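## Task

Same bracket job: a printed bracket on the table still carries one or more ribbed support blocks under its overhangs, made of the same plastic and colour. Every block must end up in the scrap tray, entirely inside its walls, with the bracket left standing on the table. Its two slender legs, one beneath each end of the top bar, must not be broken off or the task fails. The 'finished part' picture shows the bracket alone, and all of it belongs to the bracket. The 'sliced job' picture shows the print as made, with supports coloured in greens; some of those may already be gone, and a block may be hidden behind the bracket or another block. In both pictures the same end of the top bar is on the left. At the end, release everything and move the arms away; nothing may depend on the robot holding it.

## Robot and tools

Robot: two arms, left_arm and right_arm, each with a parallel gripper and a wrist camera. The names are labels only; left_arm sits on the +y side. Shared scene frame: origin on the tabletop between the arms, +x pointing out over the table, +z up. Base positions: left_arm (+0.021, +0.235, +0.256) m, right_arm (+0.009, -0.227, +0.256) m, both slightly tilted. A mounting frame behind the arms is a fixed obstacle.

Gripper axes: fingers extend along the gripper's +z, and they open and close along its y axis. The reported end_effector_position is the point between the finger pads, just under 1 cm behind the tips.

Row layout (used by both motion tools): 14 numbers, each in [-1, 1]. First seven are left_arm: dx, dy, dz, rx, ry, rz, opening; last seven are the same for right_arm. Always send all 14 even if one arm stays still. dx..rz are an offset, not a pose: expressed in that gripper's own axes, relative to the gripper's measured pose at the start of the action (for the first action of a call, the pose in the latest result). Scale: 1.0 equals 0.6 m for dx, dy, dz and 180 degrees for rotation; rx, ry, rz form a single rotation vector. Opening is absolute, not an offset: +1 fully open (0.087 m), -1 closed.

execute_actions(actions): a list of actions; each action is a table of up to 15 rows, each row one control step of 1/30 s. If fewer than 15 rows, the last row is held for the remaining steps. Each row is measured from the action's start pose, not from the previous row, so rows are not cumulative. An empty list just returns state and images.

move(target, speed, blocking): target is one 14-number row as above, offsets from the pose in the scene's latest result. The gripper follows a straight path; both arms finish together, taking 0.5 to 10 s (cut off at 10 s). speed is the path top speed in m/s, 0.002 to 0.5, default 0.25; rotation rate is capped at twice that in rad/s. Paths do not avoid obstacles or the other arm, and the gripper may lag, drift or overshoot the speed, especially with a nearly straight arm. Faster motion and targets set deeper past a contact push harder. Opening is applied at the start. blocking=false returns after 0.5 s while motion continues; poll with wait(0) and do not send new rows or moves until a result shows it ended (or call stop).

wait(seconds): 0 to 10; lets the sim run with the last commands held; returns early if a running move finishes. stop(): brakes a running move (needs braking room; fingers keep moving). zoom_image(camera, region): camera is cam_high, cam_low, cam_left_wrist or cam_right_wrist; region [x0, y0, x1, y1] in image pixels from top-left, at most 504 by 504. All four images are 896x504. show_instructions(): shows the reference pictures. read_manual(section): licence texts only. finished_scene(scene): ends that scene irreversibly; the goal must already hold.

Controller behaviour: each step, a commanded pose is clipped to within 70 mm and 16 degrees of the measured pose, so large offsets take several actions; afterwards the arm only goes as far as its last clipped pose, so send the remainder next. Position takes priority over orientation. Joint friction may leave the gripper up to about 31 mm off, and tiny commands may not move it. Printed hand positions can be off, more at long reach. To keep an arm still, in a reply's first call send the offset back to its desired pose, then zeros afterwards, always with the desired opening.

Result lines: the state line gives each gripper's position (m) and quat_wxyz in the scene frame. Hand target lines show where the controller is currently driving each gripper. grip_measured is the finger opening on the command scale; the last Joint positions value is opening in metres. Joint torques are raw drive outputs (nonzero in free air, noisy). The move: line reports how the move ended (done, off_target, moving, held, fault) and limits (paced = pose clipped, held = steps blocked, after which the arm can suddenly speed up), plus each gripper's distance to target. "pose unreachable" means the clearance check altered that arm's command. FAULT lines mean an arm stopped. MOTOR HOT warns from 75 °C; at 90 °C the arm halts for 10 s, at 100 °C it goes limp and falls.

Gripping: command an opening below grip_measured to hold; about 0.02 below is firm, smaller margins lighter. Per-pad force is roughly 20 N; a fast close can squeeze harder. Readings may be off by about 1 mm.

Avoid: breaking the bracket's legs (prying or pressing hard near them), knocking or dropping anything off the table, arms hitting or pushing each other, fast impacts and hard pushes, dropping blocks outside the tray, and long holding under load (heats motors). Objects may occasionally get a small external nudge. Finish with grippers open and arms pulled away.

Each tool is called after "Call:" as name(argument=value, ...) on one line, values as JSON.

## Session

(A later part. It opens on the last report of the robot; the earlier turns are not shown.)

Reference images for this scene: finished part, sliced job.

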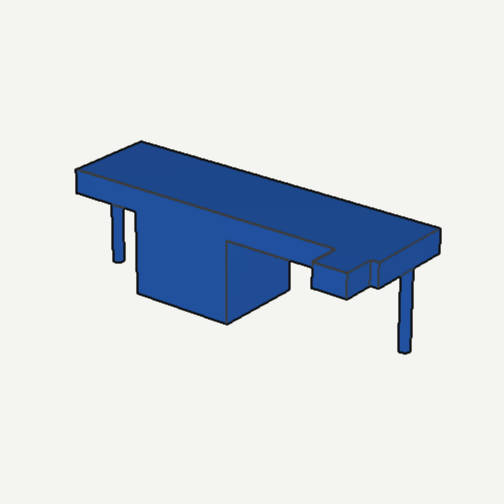

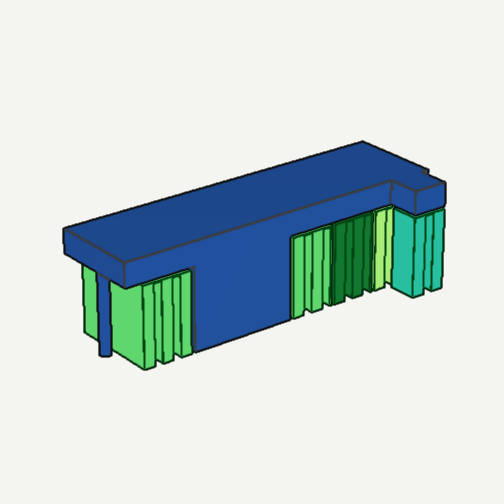

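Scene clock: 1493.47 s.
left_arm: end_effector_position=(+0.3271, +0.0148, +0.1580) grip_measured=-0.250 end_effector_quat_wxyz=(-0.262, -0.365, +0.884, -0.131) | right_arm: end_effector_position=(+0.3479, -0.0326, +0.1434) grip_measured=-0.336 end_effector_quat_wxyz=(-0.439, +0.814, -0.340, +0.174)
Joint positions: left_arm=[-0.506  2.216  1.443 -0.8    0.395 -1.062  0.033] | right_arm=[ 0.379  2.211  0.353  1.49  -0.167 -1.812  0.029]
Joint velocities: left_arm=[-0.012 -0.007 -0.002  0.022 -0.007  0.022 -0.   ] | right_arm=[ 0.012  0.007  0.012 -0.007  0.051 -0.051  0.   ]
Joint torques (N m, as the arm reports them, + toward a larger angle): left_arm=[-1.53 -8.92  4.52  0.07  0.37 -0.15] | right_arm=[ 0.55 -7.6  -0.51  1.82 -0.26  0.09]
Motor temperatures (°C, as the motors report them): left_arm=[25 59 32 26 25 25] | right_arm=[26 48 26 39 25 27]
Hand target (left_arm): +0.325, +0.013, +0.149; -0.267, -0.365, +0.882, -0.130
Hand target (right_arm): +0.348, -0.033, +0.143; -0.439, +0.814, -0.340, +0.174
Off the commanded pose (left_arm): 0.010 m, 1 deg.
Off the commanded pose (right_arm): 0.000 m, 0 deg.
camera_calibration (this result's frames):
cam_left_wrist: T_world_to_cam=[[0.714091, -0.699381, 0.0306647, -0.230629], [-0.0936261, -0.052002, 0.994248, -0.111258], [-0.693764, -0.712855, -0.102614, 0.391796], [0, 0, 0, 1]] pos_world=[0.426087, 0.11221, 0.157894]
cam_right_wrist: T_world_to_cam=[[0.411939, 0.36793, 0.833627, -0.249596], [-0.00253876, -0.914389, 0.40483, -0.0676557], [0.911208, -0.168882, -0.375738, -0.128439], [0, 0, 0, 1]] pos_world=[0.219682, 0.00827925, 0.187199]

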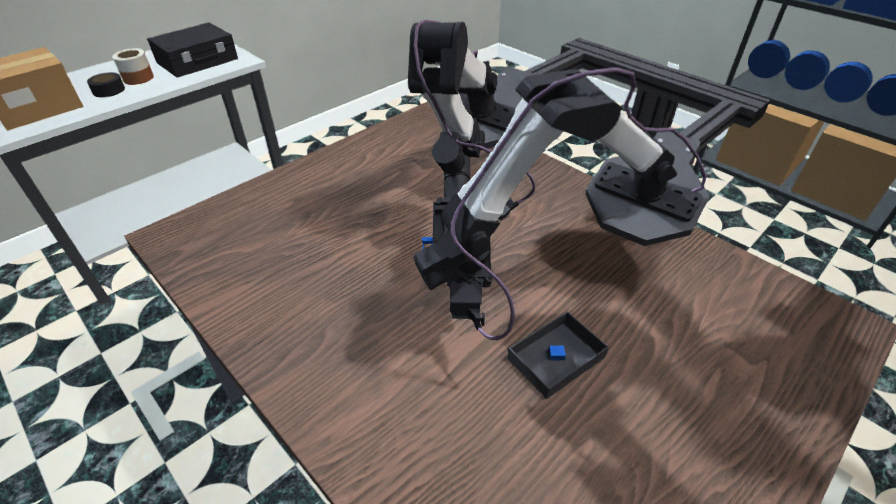

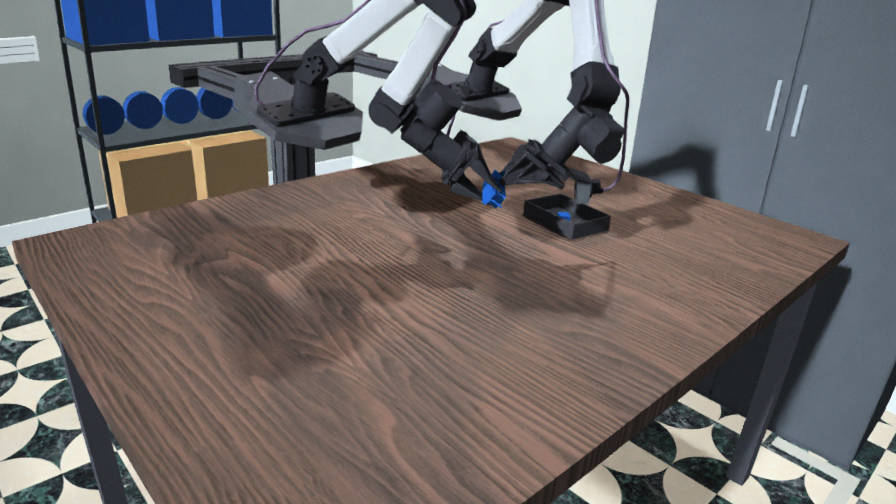

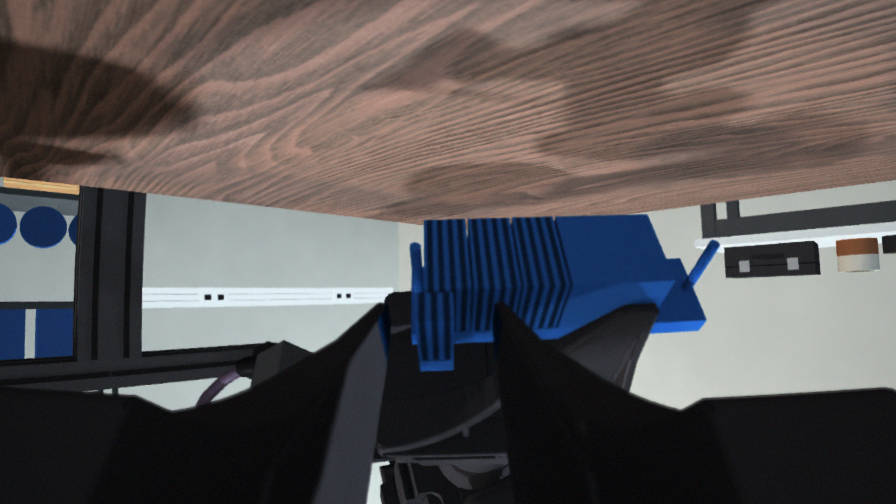

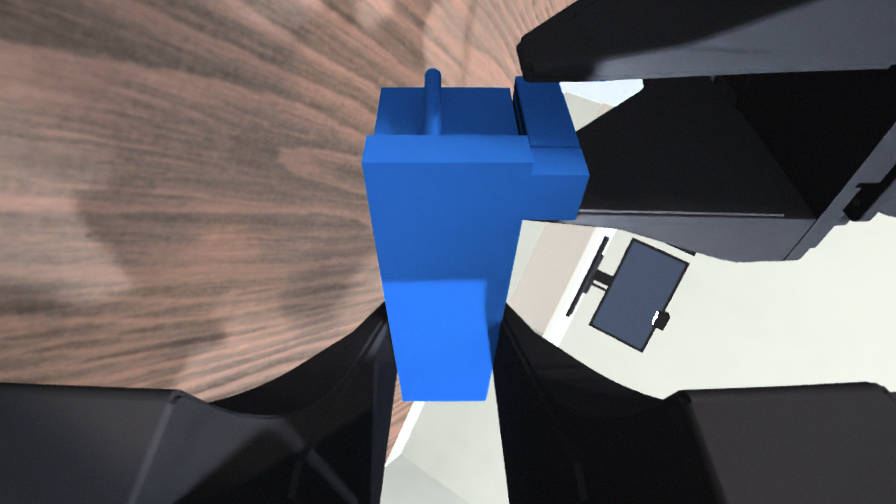

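Call:
execute_actions(actions=[[[0,0.0004,0,0,0,0.002,-0.28,0,0,0,0,0,0,-0.39],[0,0.0008,0,0,0,0.004,-0.31,0,0,0,0,0,0,-0.39],[0,0.0013,0,0,0,0.006,-0.34,0,0,0,0,0,0,-0.39],[0,0.0017,0,0,0,0.008,-0.37,0,0,0,0,0,0,-0.39],[0,0.0021,0,0,0,0.0095,-0.4,0,0,0,0,0,0,-0.39],[0,0.0021,0,0,0,0.0095,-0.43,0,0,0,0,0,0,-0.39],[0,0.0021,0,0,0,0.0095,-0.46,0,0,0,0,0,0,-0.39],[0,0.0021,0,0,0,0.0095,-0.49,0,0,0,0,0,0,-0.39],[0,0.0021,0,0,0,0.0095,-0.52,0,0,0,0,0,0,-0.39],[0,0.0021,0,0,0,0.0095,-0.55,0,0,0,0,0,0,-0.39],[0,0.0021,0,0,0,0.0095,-0.58,0,0,0,0,0,0,-0.39],[0,0.0021,0,0,0,0.0095,-0.6,0,0,0,0,0,0,-0.39],[0,0.0021,0,0,0,0.0095,-0.62,0,0,0,0,0,0,-0.39],[0,0.0021,0,0,0,0.0095,-0.63,0,0,0,0,0,0,-0.39],[0,0.0021,0,0,0,0.0095,-0.64,0,0,0,0,0,0,-0.39]],[[0,0,0,0,0,0,-0.64,0,0,0,0,0,0,-0.39]]])

Scene clock: 1502.67 s.
left_arm: end_effector_position=(+0.3264, +0.0154, +0.1580) grip_measured=-0.640 end_effector_quat_wxyz=(-0.261, -0.355, +0.888, -0.134) | right_arm: end_effector_position=(+0.3479, -0.0326, +0.1434) grip_measured=-0.336 end_effector_quat_wxyz=(-0.439, +0.814, -0.340, +0.174)
Joint positions: left_arm=[-0.506  2.216  1.443 -0.8    0.395 -1.039  0.016] | right_arm=[ 0.379  2.211  0.353  1.49  -0.167 -1.812  0.029]
Joint velocities: left_arm=[ 0.002 -0.012 -0.017  0.022 -0.037 -0.051 -0.   ] | right_arm=[ 0.012  0.012  0.002  0.022 -0.007 -0.022 -0.   ]
Joint torques (N m, as the arm reports them, + toward a larger angle): left_arm=[ -1.55 -10.84   4.55  -0.12   0.32  -0.16] | right_arm=[ 0.57 -7.61 -0.51  1.81 -0.29  0.1 ]
Motor temperatures (°C, as the motors report them): left_arm=[25 58 32 26 25 25] | right_arm=[26 48 26 40 25 27]
Hand target (left_arm): +0.326, +0.015, +0.158; -0.261, -0.355, +0.888, -0.134
Hand target (right_arm): +0.348, -0.033, +0.143; -0.439, +0.814, -0.340, +0.174
Off the commanded pose (left_arm): 0.000 m, 0 deg.
Off the commanded pose (right_arm): 0.000 m, 0 deg.
camera_calibration (this result's frames):
cam_left_wrist: T_world_to_cam=[[0.700585, -0.712257, 0.0432467, -0.227073], [-0.103967, -0.0419278, 0.993697, -0.107935], [-0.705955, -0.700665, -0.103425, 0.395721], [0, 0, 0, 1]] pos_world=[0.427223, 0.111008, 0.158003]
cam_right_wrist: T_world_to_cam=[[0.411939, 0.36793, 0.833627, -0.249596], [-0.00253876, -0.914389, 0.40483, -0.0676557], [0.911208, -0.168882, -0.375738, -0.128439], [0, 0, 0, 1]] pos_world=[0.219682, 0.00827925, 0.187199]

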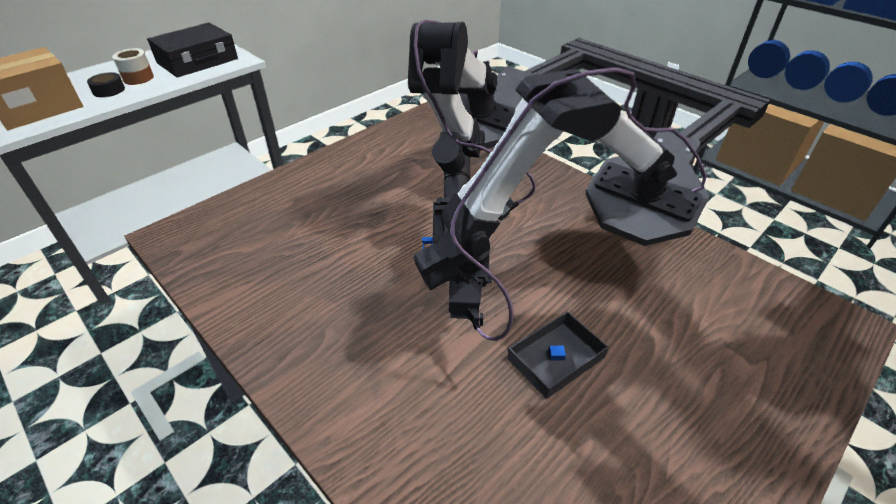

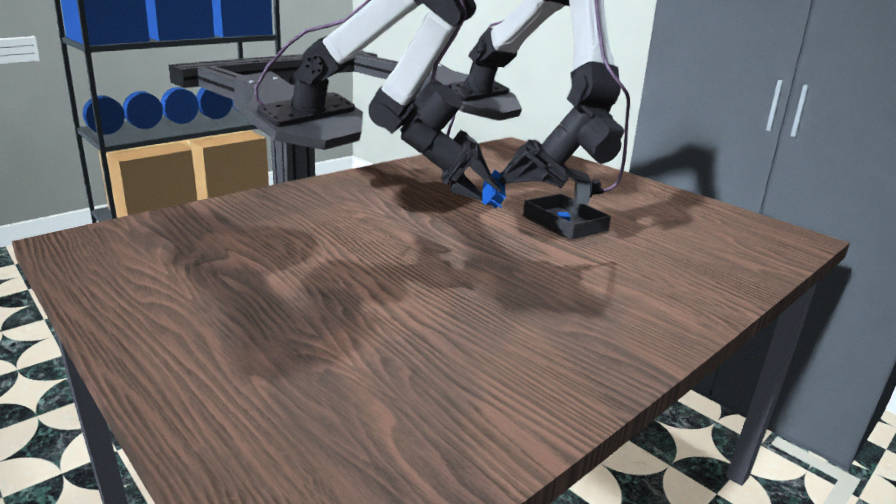

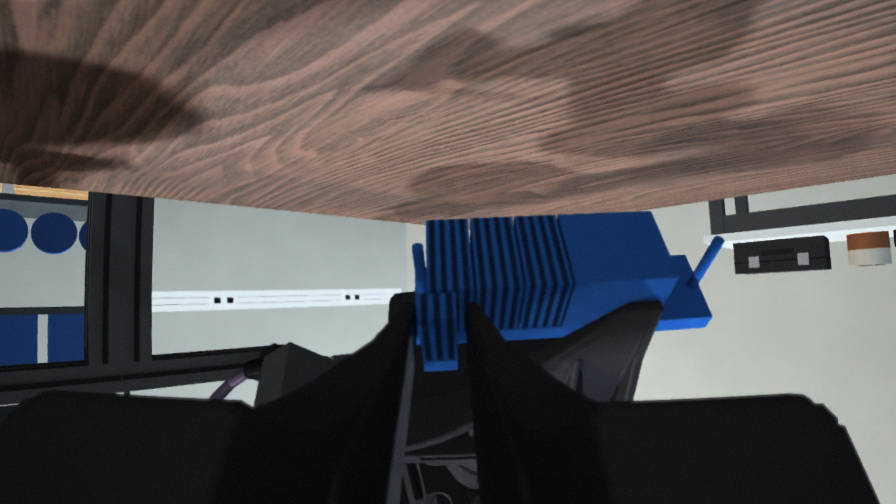

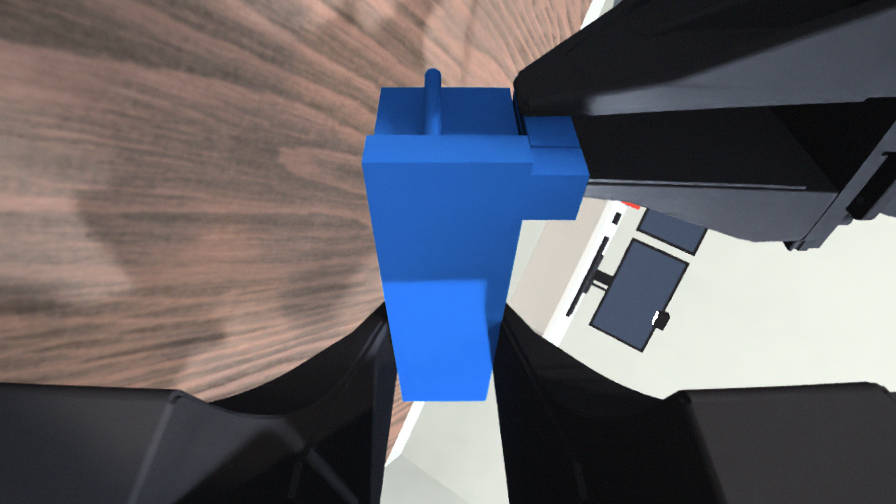

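Call:
execute_actions(actions=[[[0,0,0,0,0,0,-0.65,0,0,0,0,0,0,-0.39],[0,0,0,0,0,0,-0.66,0,0,0,0,0,0,-0.39],[0,0,0,0,0,0,-0.67,0,0,0,0,0,0,-0.39],[0,0,0,0,0,0,-0.68,0,0,0,0,0,0,-0.39],[0,0,0,0,0,0,-0.69,0,0,0,0,0,0,-0.39],[0,0,0,0,0,0,-0.7,0,0,0,0,0,0,-0.39],[0,0,0,0,0,0,-0.705,0,0,0,0,0,0,-0.39],[0,0,0,0,0,0,-0.71,0,0,0,0,0,0,-0.39],[0,0,0,0,0,0,-0.715,0,0,0,0,0,0,-0.39],[0,0,0,0,0,0,-0.72,0,0,0,0,0,0,-0.39],[0,0,0,0,0,0,-0.725,0,0,0,0,0,0,-0.39],[0,0,0,0,0,0,-0.73,0,0,0,0,0,0,-0.39],[0,0,0,0,0,0,-0.735,0,0,0,0,0,0,-0.39],[0,0,0,0,0,0,-0.74,0,0,0,0,0,0,-0.39],[0,0,0,0,0,0,-0.745,0,0,0,0,0,0,-0.39]],[[0,0,0,0,0,0,-0.75,0,0,0,0,0,0,-0.39]]])

Scene clock: 1508.83 s.
left_arm: end_effector_position=(+0.3264, +0.0156, +0.1579) grip_measured=-0.749 end_effector_quat_wxyz=(-0.261, -0.355, +0.888, -0.134) | right_arm: end_effector_position=(+0.3481, -0.0331, +0.1434) grip_measured=-0.336 end_effector_quat_wxyz=(-0.438, +0.813, -0.340, +0.175)
Joint positions: left_arm=[-0.506  2.216  1.443 -0.8    0.394 -1.039  0.011] | right_arm=[ 0.379  2.211  0.353  1.49  -0.164 -1.812  0.029]
Joint velocities: left_arm=[-0.002 -0.002  0.002  0.022  0.022 -0.007  0.   ] | right_arm=[ 0.012  0.012 -0.002 -0.066 -0.007  0.066 -0.001]
Joint torques (N m, as the arm reports them, + toward a larger angle): left_arm=[ -1.51 -10.74   4.46  -0.11   0.28  -0.16] | right_arm=[ 0.56 -7.59 -0.41  1.81 -0.29  0.09]
Motor temperatures (°C, as the motors report them): left_arm=[25 58 32 26 25 25] | right_arm=[26 48 26 40 25 27]
Hand target (left_arm): +0.326, +0.016, +0.158; -0.261, -0.355, +0.888, -0.134
Hand target (right_arm): +0.348, -0.033, +0.143; -0.438, +0.813, -0.340, +0.175
Off the commanded pose (left_arm): 0.000 m, 0 deg.
Off the commanded pose (right_arm): 0.000 m, 0 deg.
camera_calibration (this result's frames):
cam_left_wrist: T_world_to_cam=[[0.700445, -0.712415, 0.042926, -0.226907], [-0.104224, -0.0426017, 0.993641, -0.107737], [-0.706056, -0.700464, -0.104091, 0.395927], [0, 0, 0, 1]] pos_world=[0.427254, 0.111092, 0.158004]
cam_right_wrist: T_world_to_cam=[[0.412323, 0.368338, 0.833257, -0.249546], [-0.00503485, -0.913688, 0.406384, -0.0674153], [0.911024, -0.171757, -0.37488, -0.128917], [0, 0, 0, 1]] pos_world=[0.22, 0.00817832, 0.187004]

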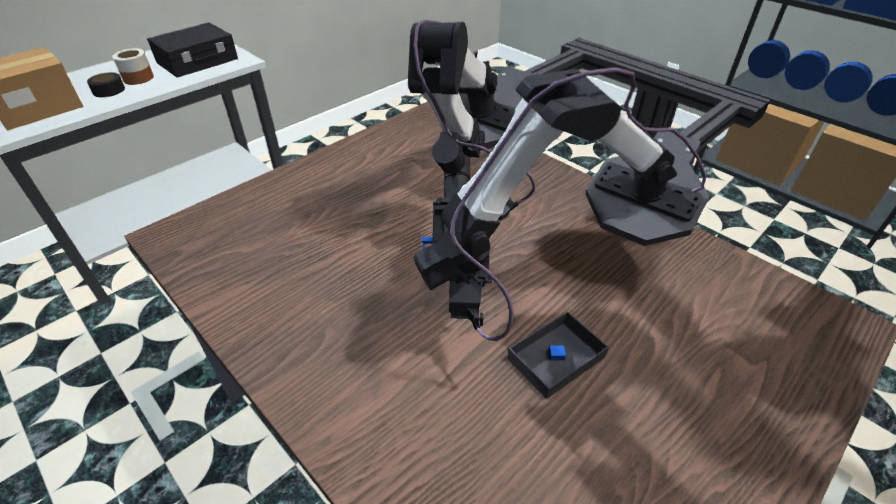

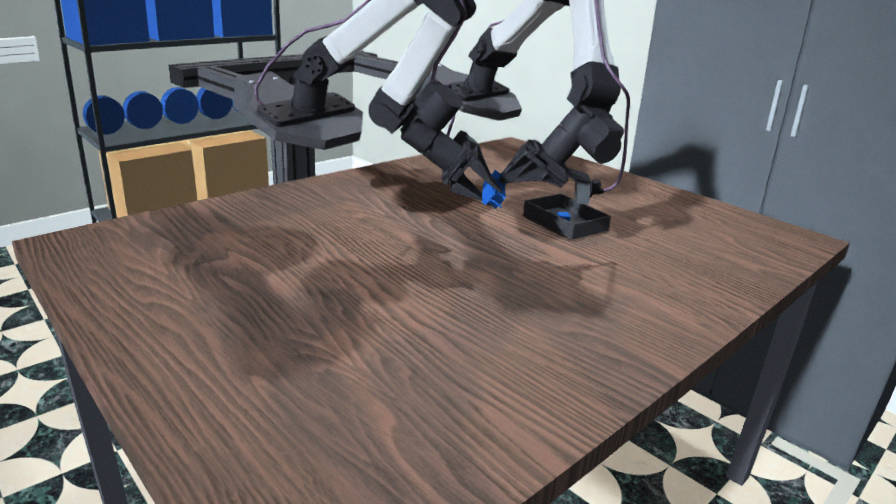

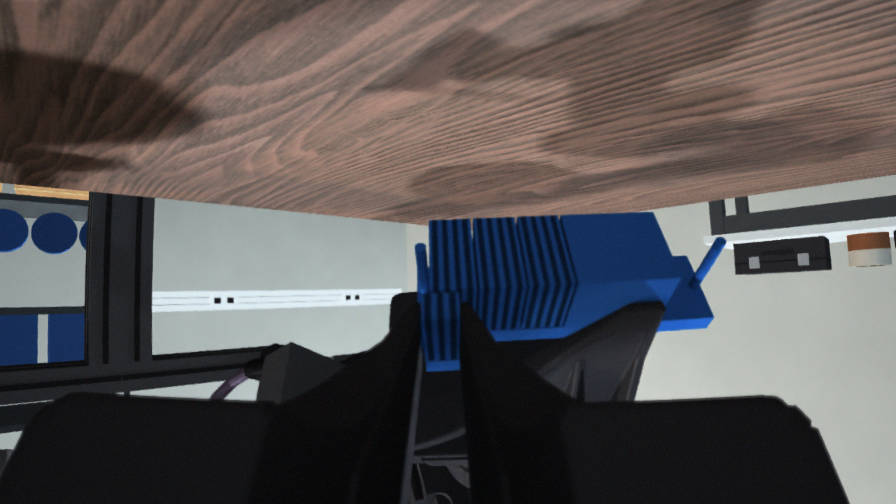

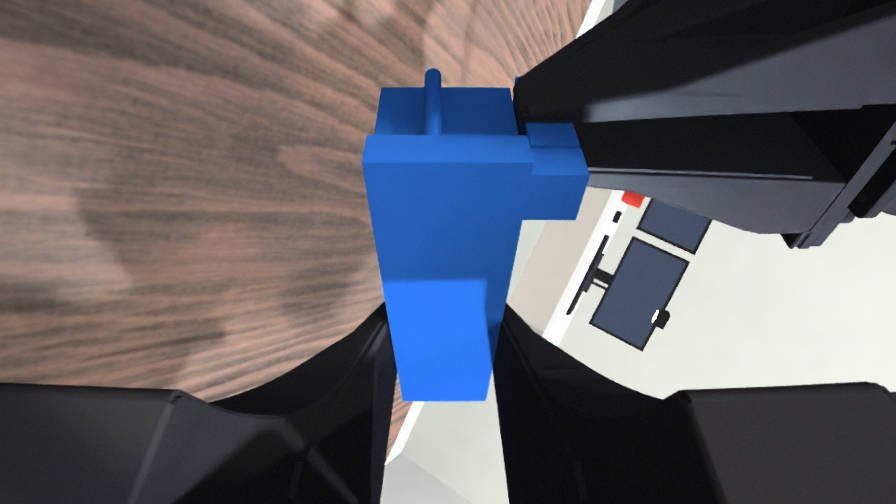

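Call:
execute_actions(actions=[[[0,0,0,0,0,0,-0.755,0,0,0,0,0,0,-0.39],[0,0,0,0,0,0,-0.76,0,0,0,0,0,0,-0.39],[0,0,0,0,0,0,-0.765,0,0,0,0,0,0,-0.39],[0,0,0,0,0,0,-0.77,0,0,0,0,0,0,-0.39],[0,0,0,0,0,0,-0.775,0,0,0,0,0,0,-0.39],[0,0,0,0,0,0,-0.78,0,0,0,0,0,0,-0.39],[0,0,0,0,0,0,-0.785,0,0,0,0,0,0,-0.39],[0,0,0,0,0,0,-0.79,0,0,0,0,0,0,-0.39]]])

Scene clock: 1511.73 s.
left_arm: end_effector_position=(+0.3264, +0.0156, +0.1579) grip_measured=-0.765 end_effector_quat_wxyz=(-0.261, -0.355, +0.888, -0.134) | right_arm: end_effector_position=(+0.3481, -0.0331, +0.1434) grip_measured=-0.336 end_effector_quat_wxyz=(-0.438, +0.813, -0.340, +0.175)
Joint positions: left_arm=[-0.506  2.216  1.443 -0.8    0.394 -1.039  0.01 ] | right_arm=[ 0.379  2.211  0.353  1.49  -0.164 -1.812  0.029]
Joint velocities: left_arm=[ 0.002 -0.007 -0.007 -0.037 -0.051  0.007  0.001] | right_arm=[ 0.007 -0.007 -0.022  0.037 -0.066 -0.051 -0.001]
Joint torques (N m, as the arm reports them, + toward a larger angle): left_arm=[ -1.45 -10.86   4.51  -0.12   0.3   -0.14] | right_arm=[ 0.52 -7.55 -0.45  1.81 -0.27  0.08]
Motor temperatures (°C, as the motors report them): left_arm=[25 59 32 26 25 25] | right_arm=[26 48 26 40 25 27]
Hand target (left_arm): +0.326, +0.016, +0.158; -0.261, -0.355, +0.888, -0.134
Hand target (right_arm): +0.348, -0.033, +0.143; -0.438, +0.813, -0.340, +0.175
Off the commanded pose (left_arm): 0.000 m, 0 deg.
Off the commanded pose (right_arm): 0.000 m, 0 deg.
camera_calibration (this result's frames):
cam_left_wrist: T_world_to_cam=[[0.700445, -0.712415, 0.042926, -0.226907], [-0.104224, -0.0426017, 0.993641, -0.107737], [-0.706056, -0.700464, -0.104091, 0.395927], [0, 0, 0, 1]] pos_world=[0.427254, 0.111092, 0.158004]
cam_right_wrist: T_world_to_cam=[[0.412323, 0.368338, 0.833257, -0.249546], [-0.00503485, -0.913688, 0.406384, -0.0674153], [0.911024, -0.171757, -0.37488, -0.128917], [0, 0, 0, 1]] pos_world=[0.22, 0.00817832, 0.187004]

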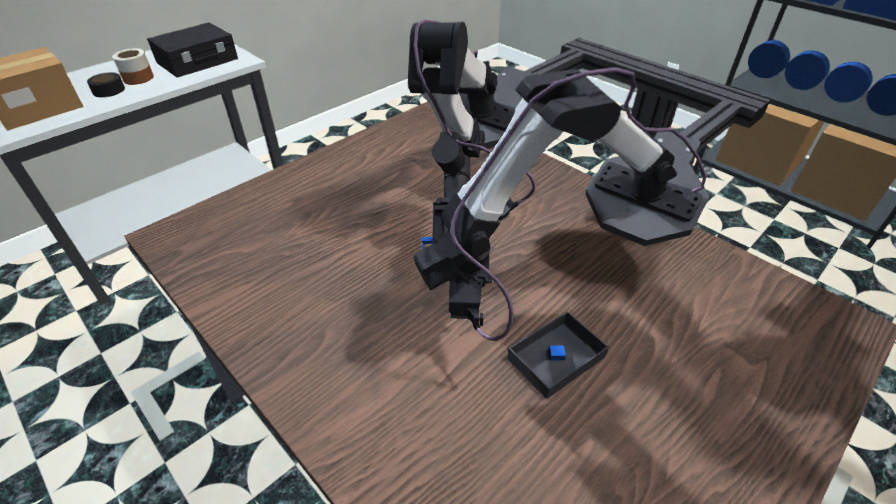

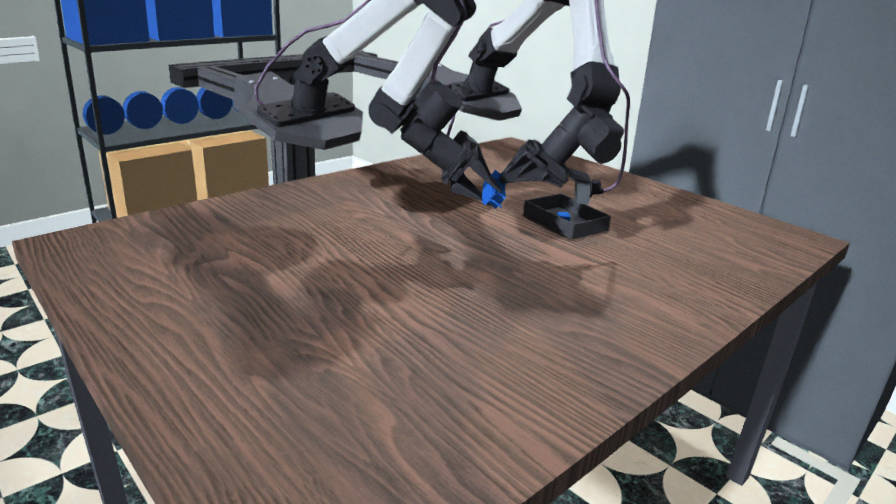

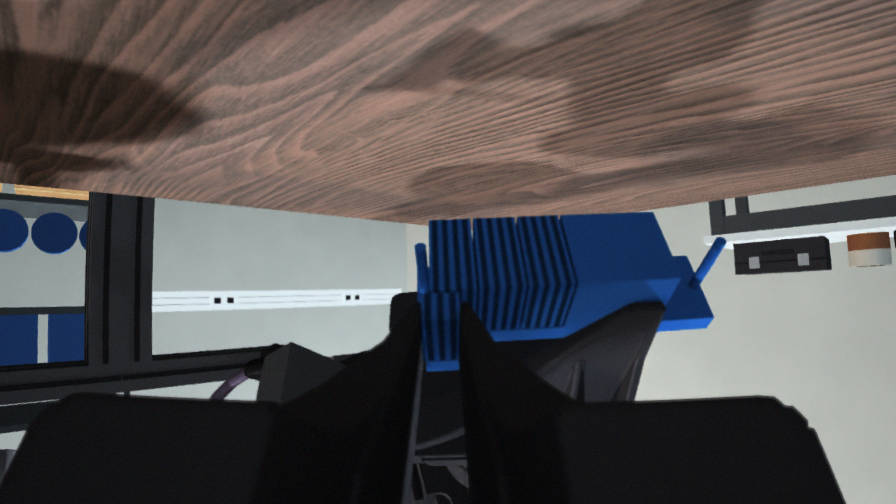

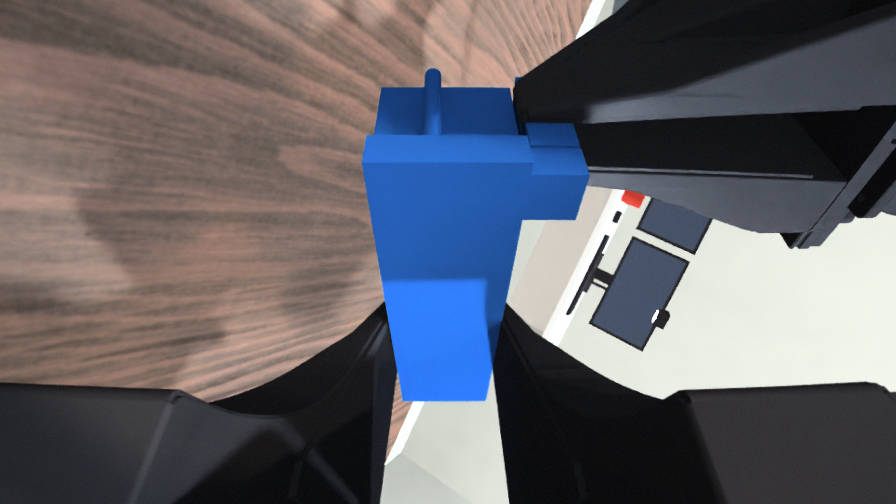

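Call:
move(target=[0,0.0065,0,0,0,0.03,-0.795,0,0,0,0,0,0,-0.39], speed=0.025)

Scene clock: 1515.90 s.
left_arm: end_effector_position=(+0.3244, +0.0177, +0.1578) grip_measured=-0.765 end_effector_quat_wxyz=(-0.255, -0.317, +0.902, -0.146) | right_arm: end_effector_position=(+0.3475, -0.0319, +0.1435) grip_measured=-0.336 end_effector_quat_wxyz=(-0.440, +0.814, -0.339, +0.172)
Joint positions: left_arm=[-0.506  2.216  1.443 -0.798  0.396 -0.954  0.01 ] | right_arm=[ 0.379  2.211  0.353  1.49  -0.171 -1.812  0.029]
Joint velocities: left_arm=[-0.017 -0.012  0.012 -0.022  0.007  0.007 -0.   ] | right_arm=[ 0.002 -0.022 -0.012 -0.007 -0.022  0.037 -0.001]
Joint torques (N m, as the arm reports them, + toward a larger angle): left_arm=[ -1.46 -10.86   4.58  -0.11   0.27  -0.09] | right_arm=[ 0.54 -7.58 -0.51  1.81 -0.2   0.1 ]
Motor temperatures (°C, as the motors report them): left_arm=[25 59 32 26 25 25] | right_arm=[26 48 26 40 25 27]
Hand target (left_arm): +0.324, +0.018, +0.158; -0.254, -0.313, +0.903, -0.146
Hand target (right_arm): +0.348, -0.033, +0.143; -0.438, +0.813, -0.340, +0.175
Off the commanded pose (left_arm): 0.001 m, 1 deg.
Off the commanded pose (right_arm): 0.001 m, 0 deg.
move: done
camera_calibration (this result's frames):
cam_left_wrist: T_world_to_cam=[[0.647004, -0.756838, 0.0926384, -0.213667], [-0.142361, -0.000546351, 0.989815, -0.0954851], [-0.749079, -0.653602, -0.108098, 0.409732], [0, 0, 0, 1]] pos_world=[0.431571, 0.106038, 0.158598]
cam_right_wrist: T_world_to_cam=[[0.411365, 0.367315, 0.834181, -0.249672], [0.00120675, -0.915422, 0.402493, -0.0680135], [0.91147, -0.164565, -0.377016, -0.127722], [0, 0, 0, 1]] pos_world=[0.219203, 0.00842854, 0.187493]

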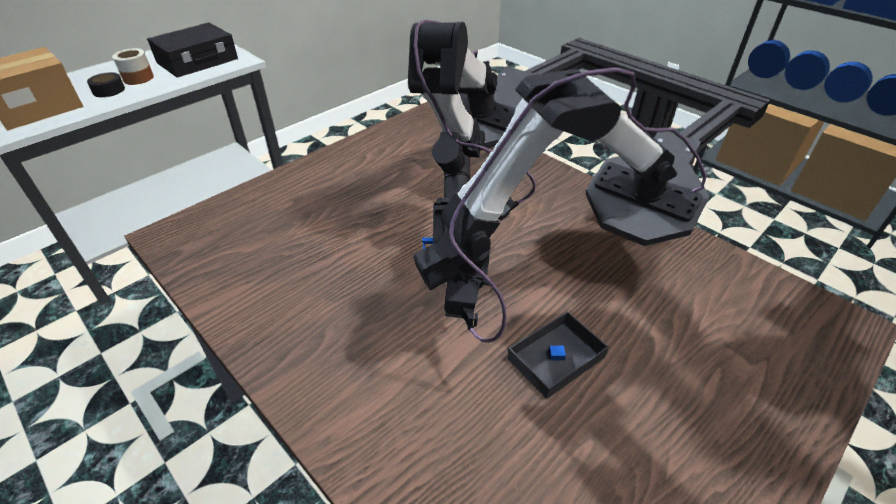

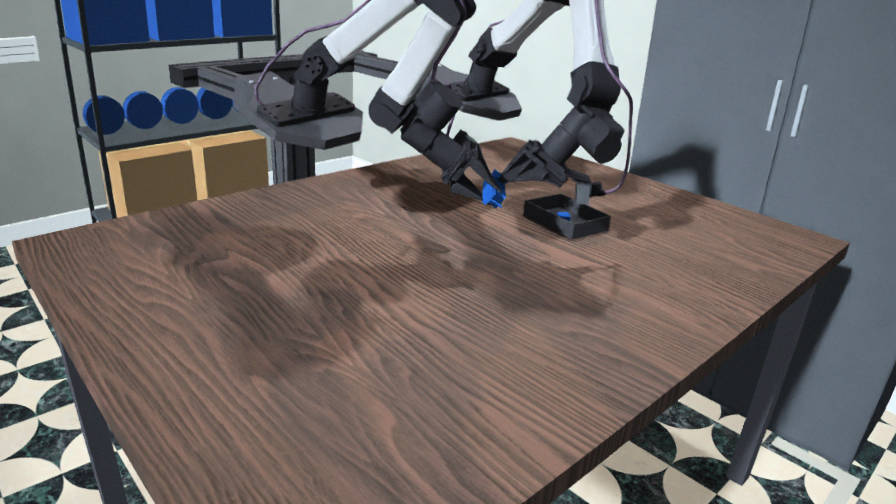

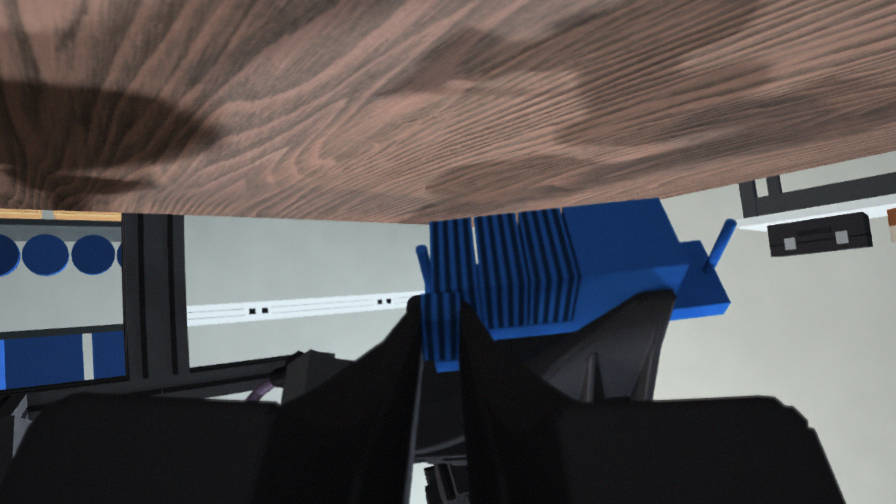

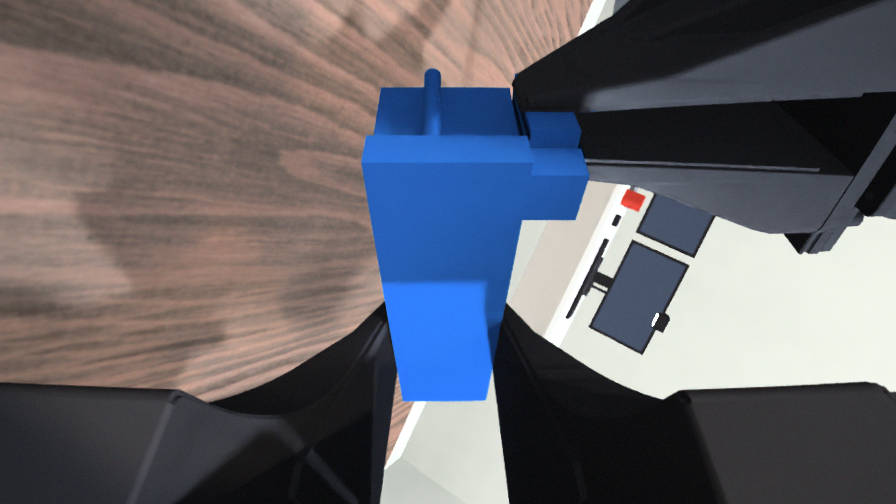

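Call:
execute_actions(actions=[[[-0.0012,0.0009,0.0003,-0.0009,-0.0013,0,-0.795,0,0,0,0,0,0,-0.39],[-0.0024,0.0017,0.0006,-0.0018,-0.0026,0,-0.795,0,0,0,0,0,0,-0.39],[-0.0036,0.0026,0.0008,-0.0028,-0.0039,0,-0.795,0,0,0,0,0,0,-0.39],[-0.0048,0.0034,0.0011,-0.0037,-0.0052,0,-0.795,0,0,0,0,0,0,-0.39],[-0.006,0.0043,0.0014,-0.0046,-0.0065,0,-0.795,0,0,0,0,0,0,-0.39],[-0.0071,0.0051,0.0017,-0.0055,-0.0078,0,-0.795,0,0,0,0,0,0,-0.39],[-0.0083,0.006,0.002,-0.0064,-0.0091,0,-0.795,0,0,0,0,0,0,-0.39],[-0.0095,0.0068,0.0022,-0.0074,-0.0104,0,-0.795,0,0,0,0,0,0,-0.39],[-0.0107,0.0077,0.0025,-0.0083,-0.0117,0,-0.795,0,0,0,0,0,0,-0.39],[-0.0119,0.0085,0.0028,-0.0092,-0.013,0,-0.795,0,0,0,0,0,0,-0.39]]])

Scene clock: 1529.10 s.
left_arm: end_effector_position=(+0.3248, +0.0213, +0.1548) grip_measured=-0.765 end_effector_quat_wxyz=(-0.247, -0.316, +0.906, -0.136) | right_arm: end_effector_position=(+0.3469, -0.0321, +0.1426) grip_measured=-0.336 end_effector_quat_wxyz=(-0.439, +0.815, -0.339, +0.171)
Joint positions: left_arm=[-0.506  2.216  1.443 -0.798  0.37  -0.952  0.01 ] | right_arm=[ 0.379  2.211  0.353  1.486 -0.171 -1.812  0.029]
Joint velocities: left_arm=[-0.007 -0.007  0.002 -0.022  0.022 -0.007 -0.001] | right_arm=[-0.007 -0.002 -0.022 -0.022  0.022 -0.051 -0.001]
Joint torques (N m, as the arm reports them, + toward a larger angle): left_arm=[ -1.45 -10.85   4.47  -0.1    0.07  -0.17] | right_arm=[ 0.56 -7.54 -0.48  1.87 -0.27  0.08]
Motor temperatures (°C, as the motors report them): left_arm=[25 60 32 26 25 25] | right_arm=[26 48 26 40 25 27]
Hand target (left_arm): +0.325, +0.024, +0.152; -0.241, -0.316, +0.909, -0.127
Hand target (right_arm): +0.347, -0.032, +0.143; -0.440, +0.814, -0.339, +0.172
Off the commanded pose (left_arm): 0.004 m, 1 deg.
Off the commanded pose (right_arm): 0.001 m, 0 deg.
camera_calibration (this result's frames):
cam_left_wrist: T_world_to_cam=[[0.640327, -0.763806, 0.0811349, -0.206876], [-0.151672, -0.0221828, 0.988182, -0.0887041], [-0.752979, -0.645065, -0.130052, 0.41654], [0, 0, 0, 1]] pos_world=[0.43266, 0.108715, 0.158612]
cam_right_wrist: T_world_to_cam=[[0.414205, 0.369226, 0.831929, -0.249234], [0.00312754, -0.914596, 0.404358, -0.0687471], [0.910178, -0.164885, -0.379984, -0.126708], [0, 0, 0, 1]] pos_world=[0.218776, 0.0082556, 0.186996]

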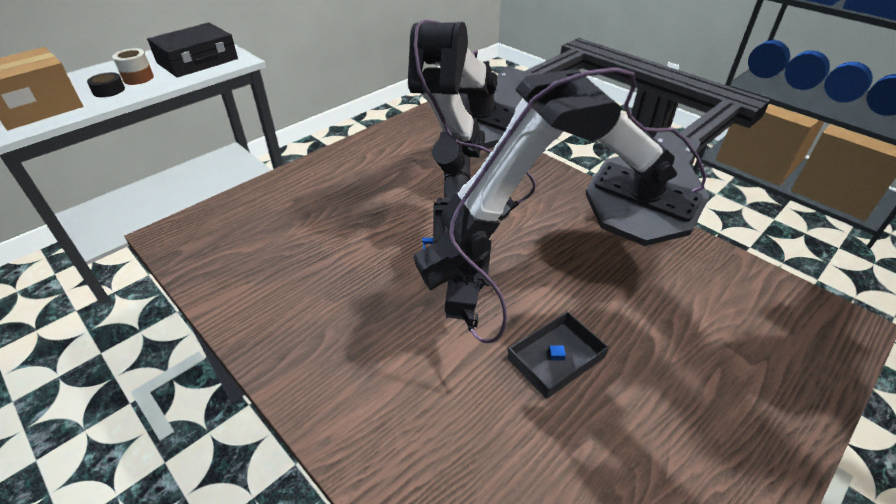

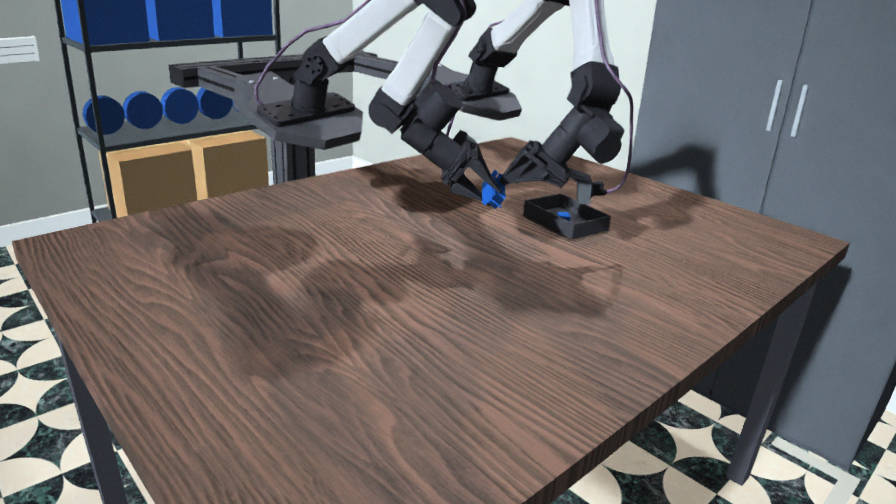

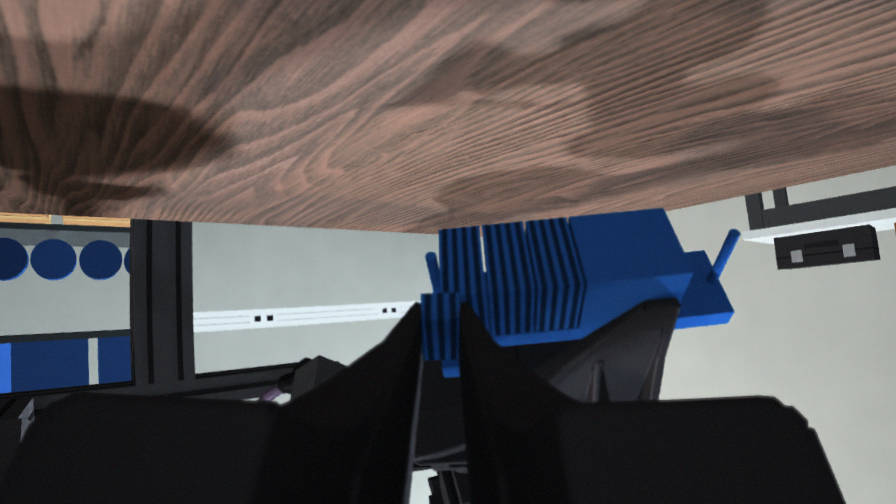

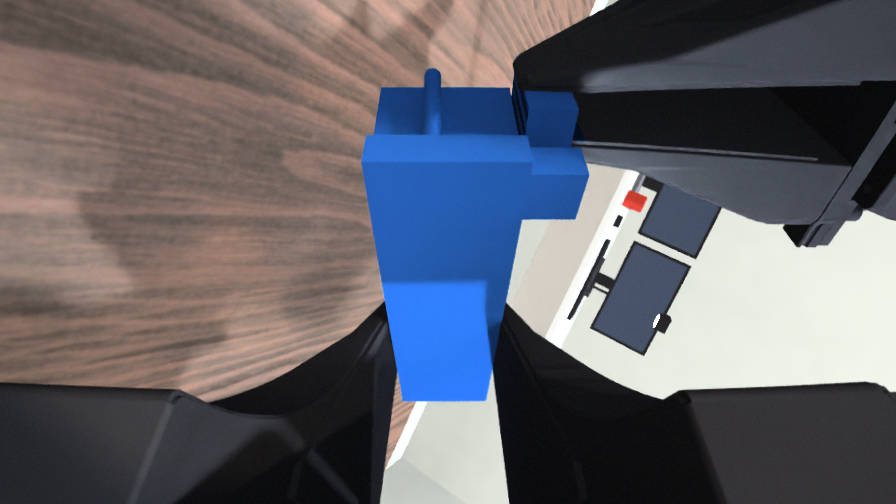

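Call:
move(target=[-0.012,0.004,-0.08,0,0,0,-0.795,0,0,0,0,0,0,-0.39], speed=0.06)

Scene clock: 1532.07 s.
left_arm: end_effector_position=(+0.3398, +0.0433, +0.1846) grip_measured=-0.765 end_effector_quat_wxyz=(-0.251, -0.314, +0.906, -0.132) | right_arm: end_effector_position=(+0.3468, -0.0321, +0.1424) grip_measured=-0.336 end_effector_quat_wxyz=(-0.438, +0.815, -0.339, +0.171)
Joint positions: left_arm=[-0.455  2.171  1.52  -0.951  0.366 -0.893  0.01 ] | right_arm=[ 0.379  2.211  0.353  1.485 -0.171 -1.812  0.029]
Joint velocities: left_arm=[ 0.002 -0.012 -0.007 -0.051 -0.022 -0.022 -0.   ] | right_arm=[ 0.017 -0.012  0.002 -0.007 -0.066 -0.066 -0.   ]
Joint torques (N m, as the arm reports them, + toward a larger angle): left_arm=[ -0.34 -11.71   6.59  -0.34   0.3   -0.11] | right_arm=[ 0.59 -7.59 -0.52  1.8  -0.27  0.09]
Motor temperatures (°C, as the motors report them): left_arm=[25 60 32 26 25 25] | right_arm=[26 48 26 40 25 27]
Hand target (left_arm): +0.346, +0.047, +0.191; -0.247, -0.316, +0.906, -0.136
Hand target (right_arm): +0.347, -0.032, +0.143; -0.439, +0.814, -0.339, +0.171
Off the commanded pose (left_arm): 0.009 m, 1 deg.
Off the commanded pose (right_arm): 0.000 m, 0 deg.
move: done
camera_calibration (this result's frames):
cam_left_wrist: T_world_to_cam=[[0.635823, -0.76851, 0.0715671, -0.198559], [-0.143148, -0.0263001, 0.989352, -0.118344], [-0.758444, -0.639297, -0.126733, 0.44696], [0, 0, 0, 1]] pos_world=[0.448302, 0.130034, 0.187938]
cam_right_wrist: T_world_to_cam=[[0.414977, 0.369747, 0.831313, -0.249113], [0.00365249, -0.914369, 0.404865, -0.0689469], [0.909824, -0.164973, -0.380793, -0.126431], [0, 0, 0, 1]] pos_world=[0.218659, 0.00820822, 0.186861]

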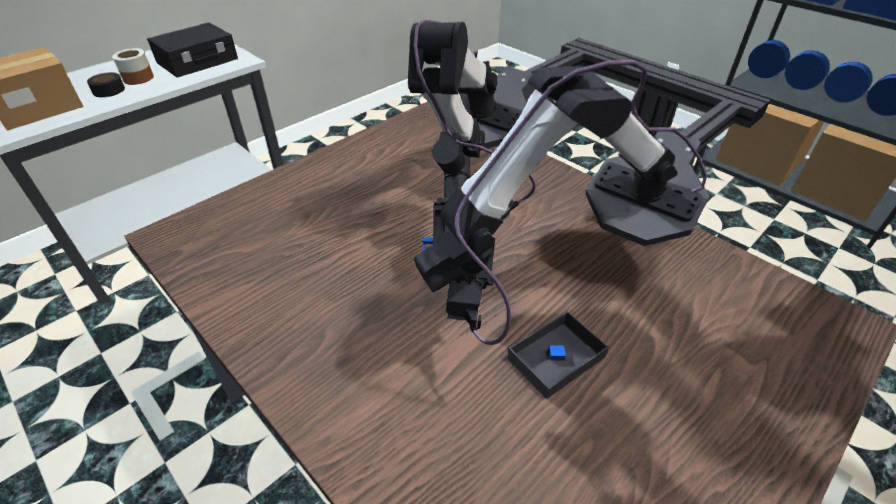

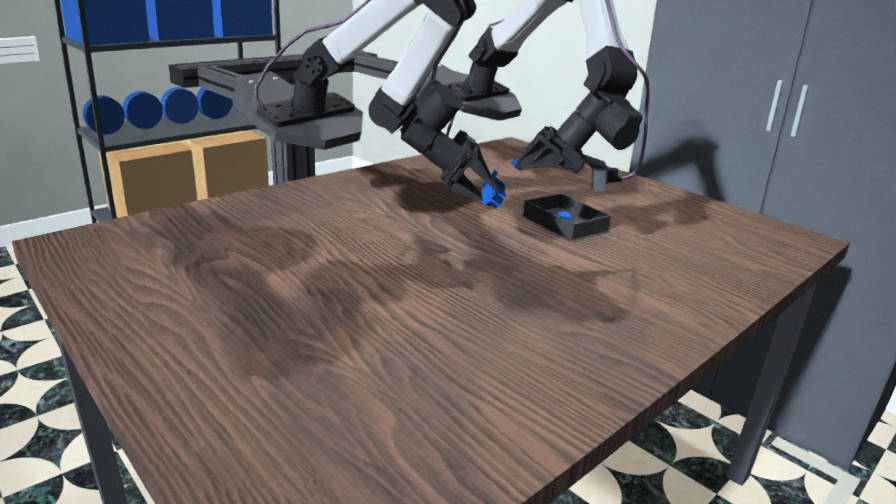

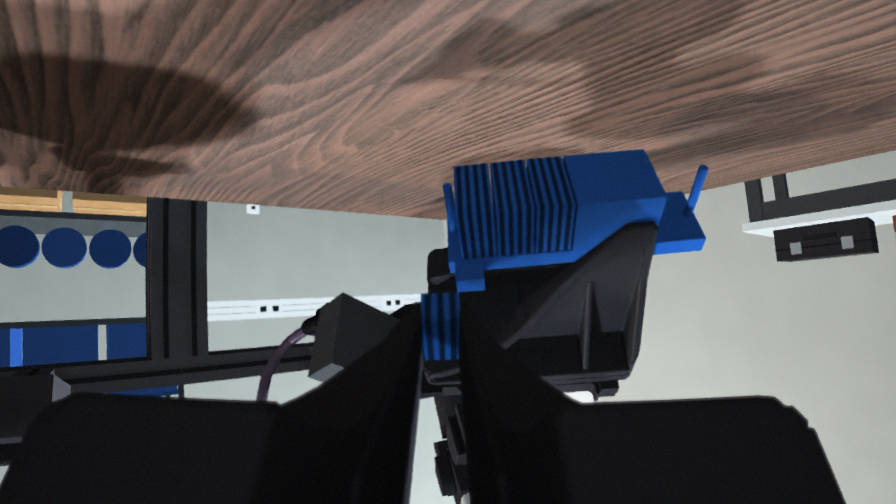

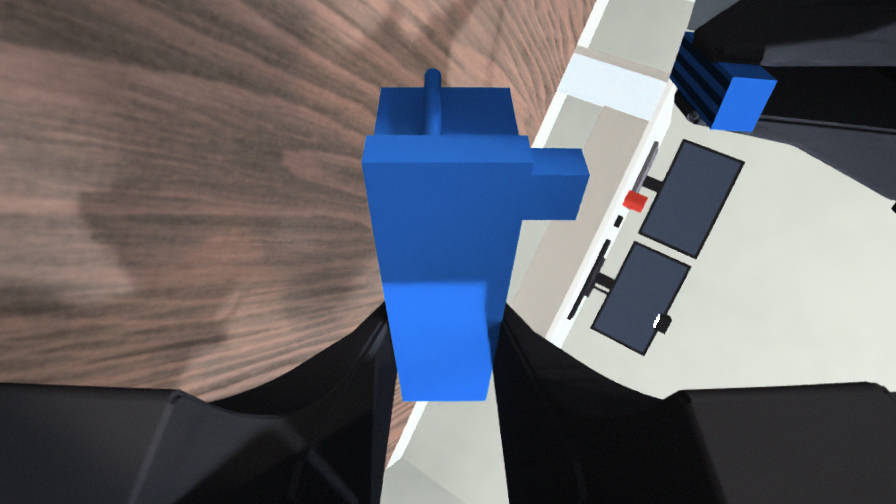

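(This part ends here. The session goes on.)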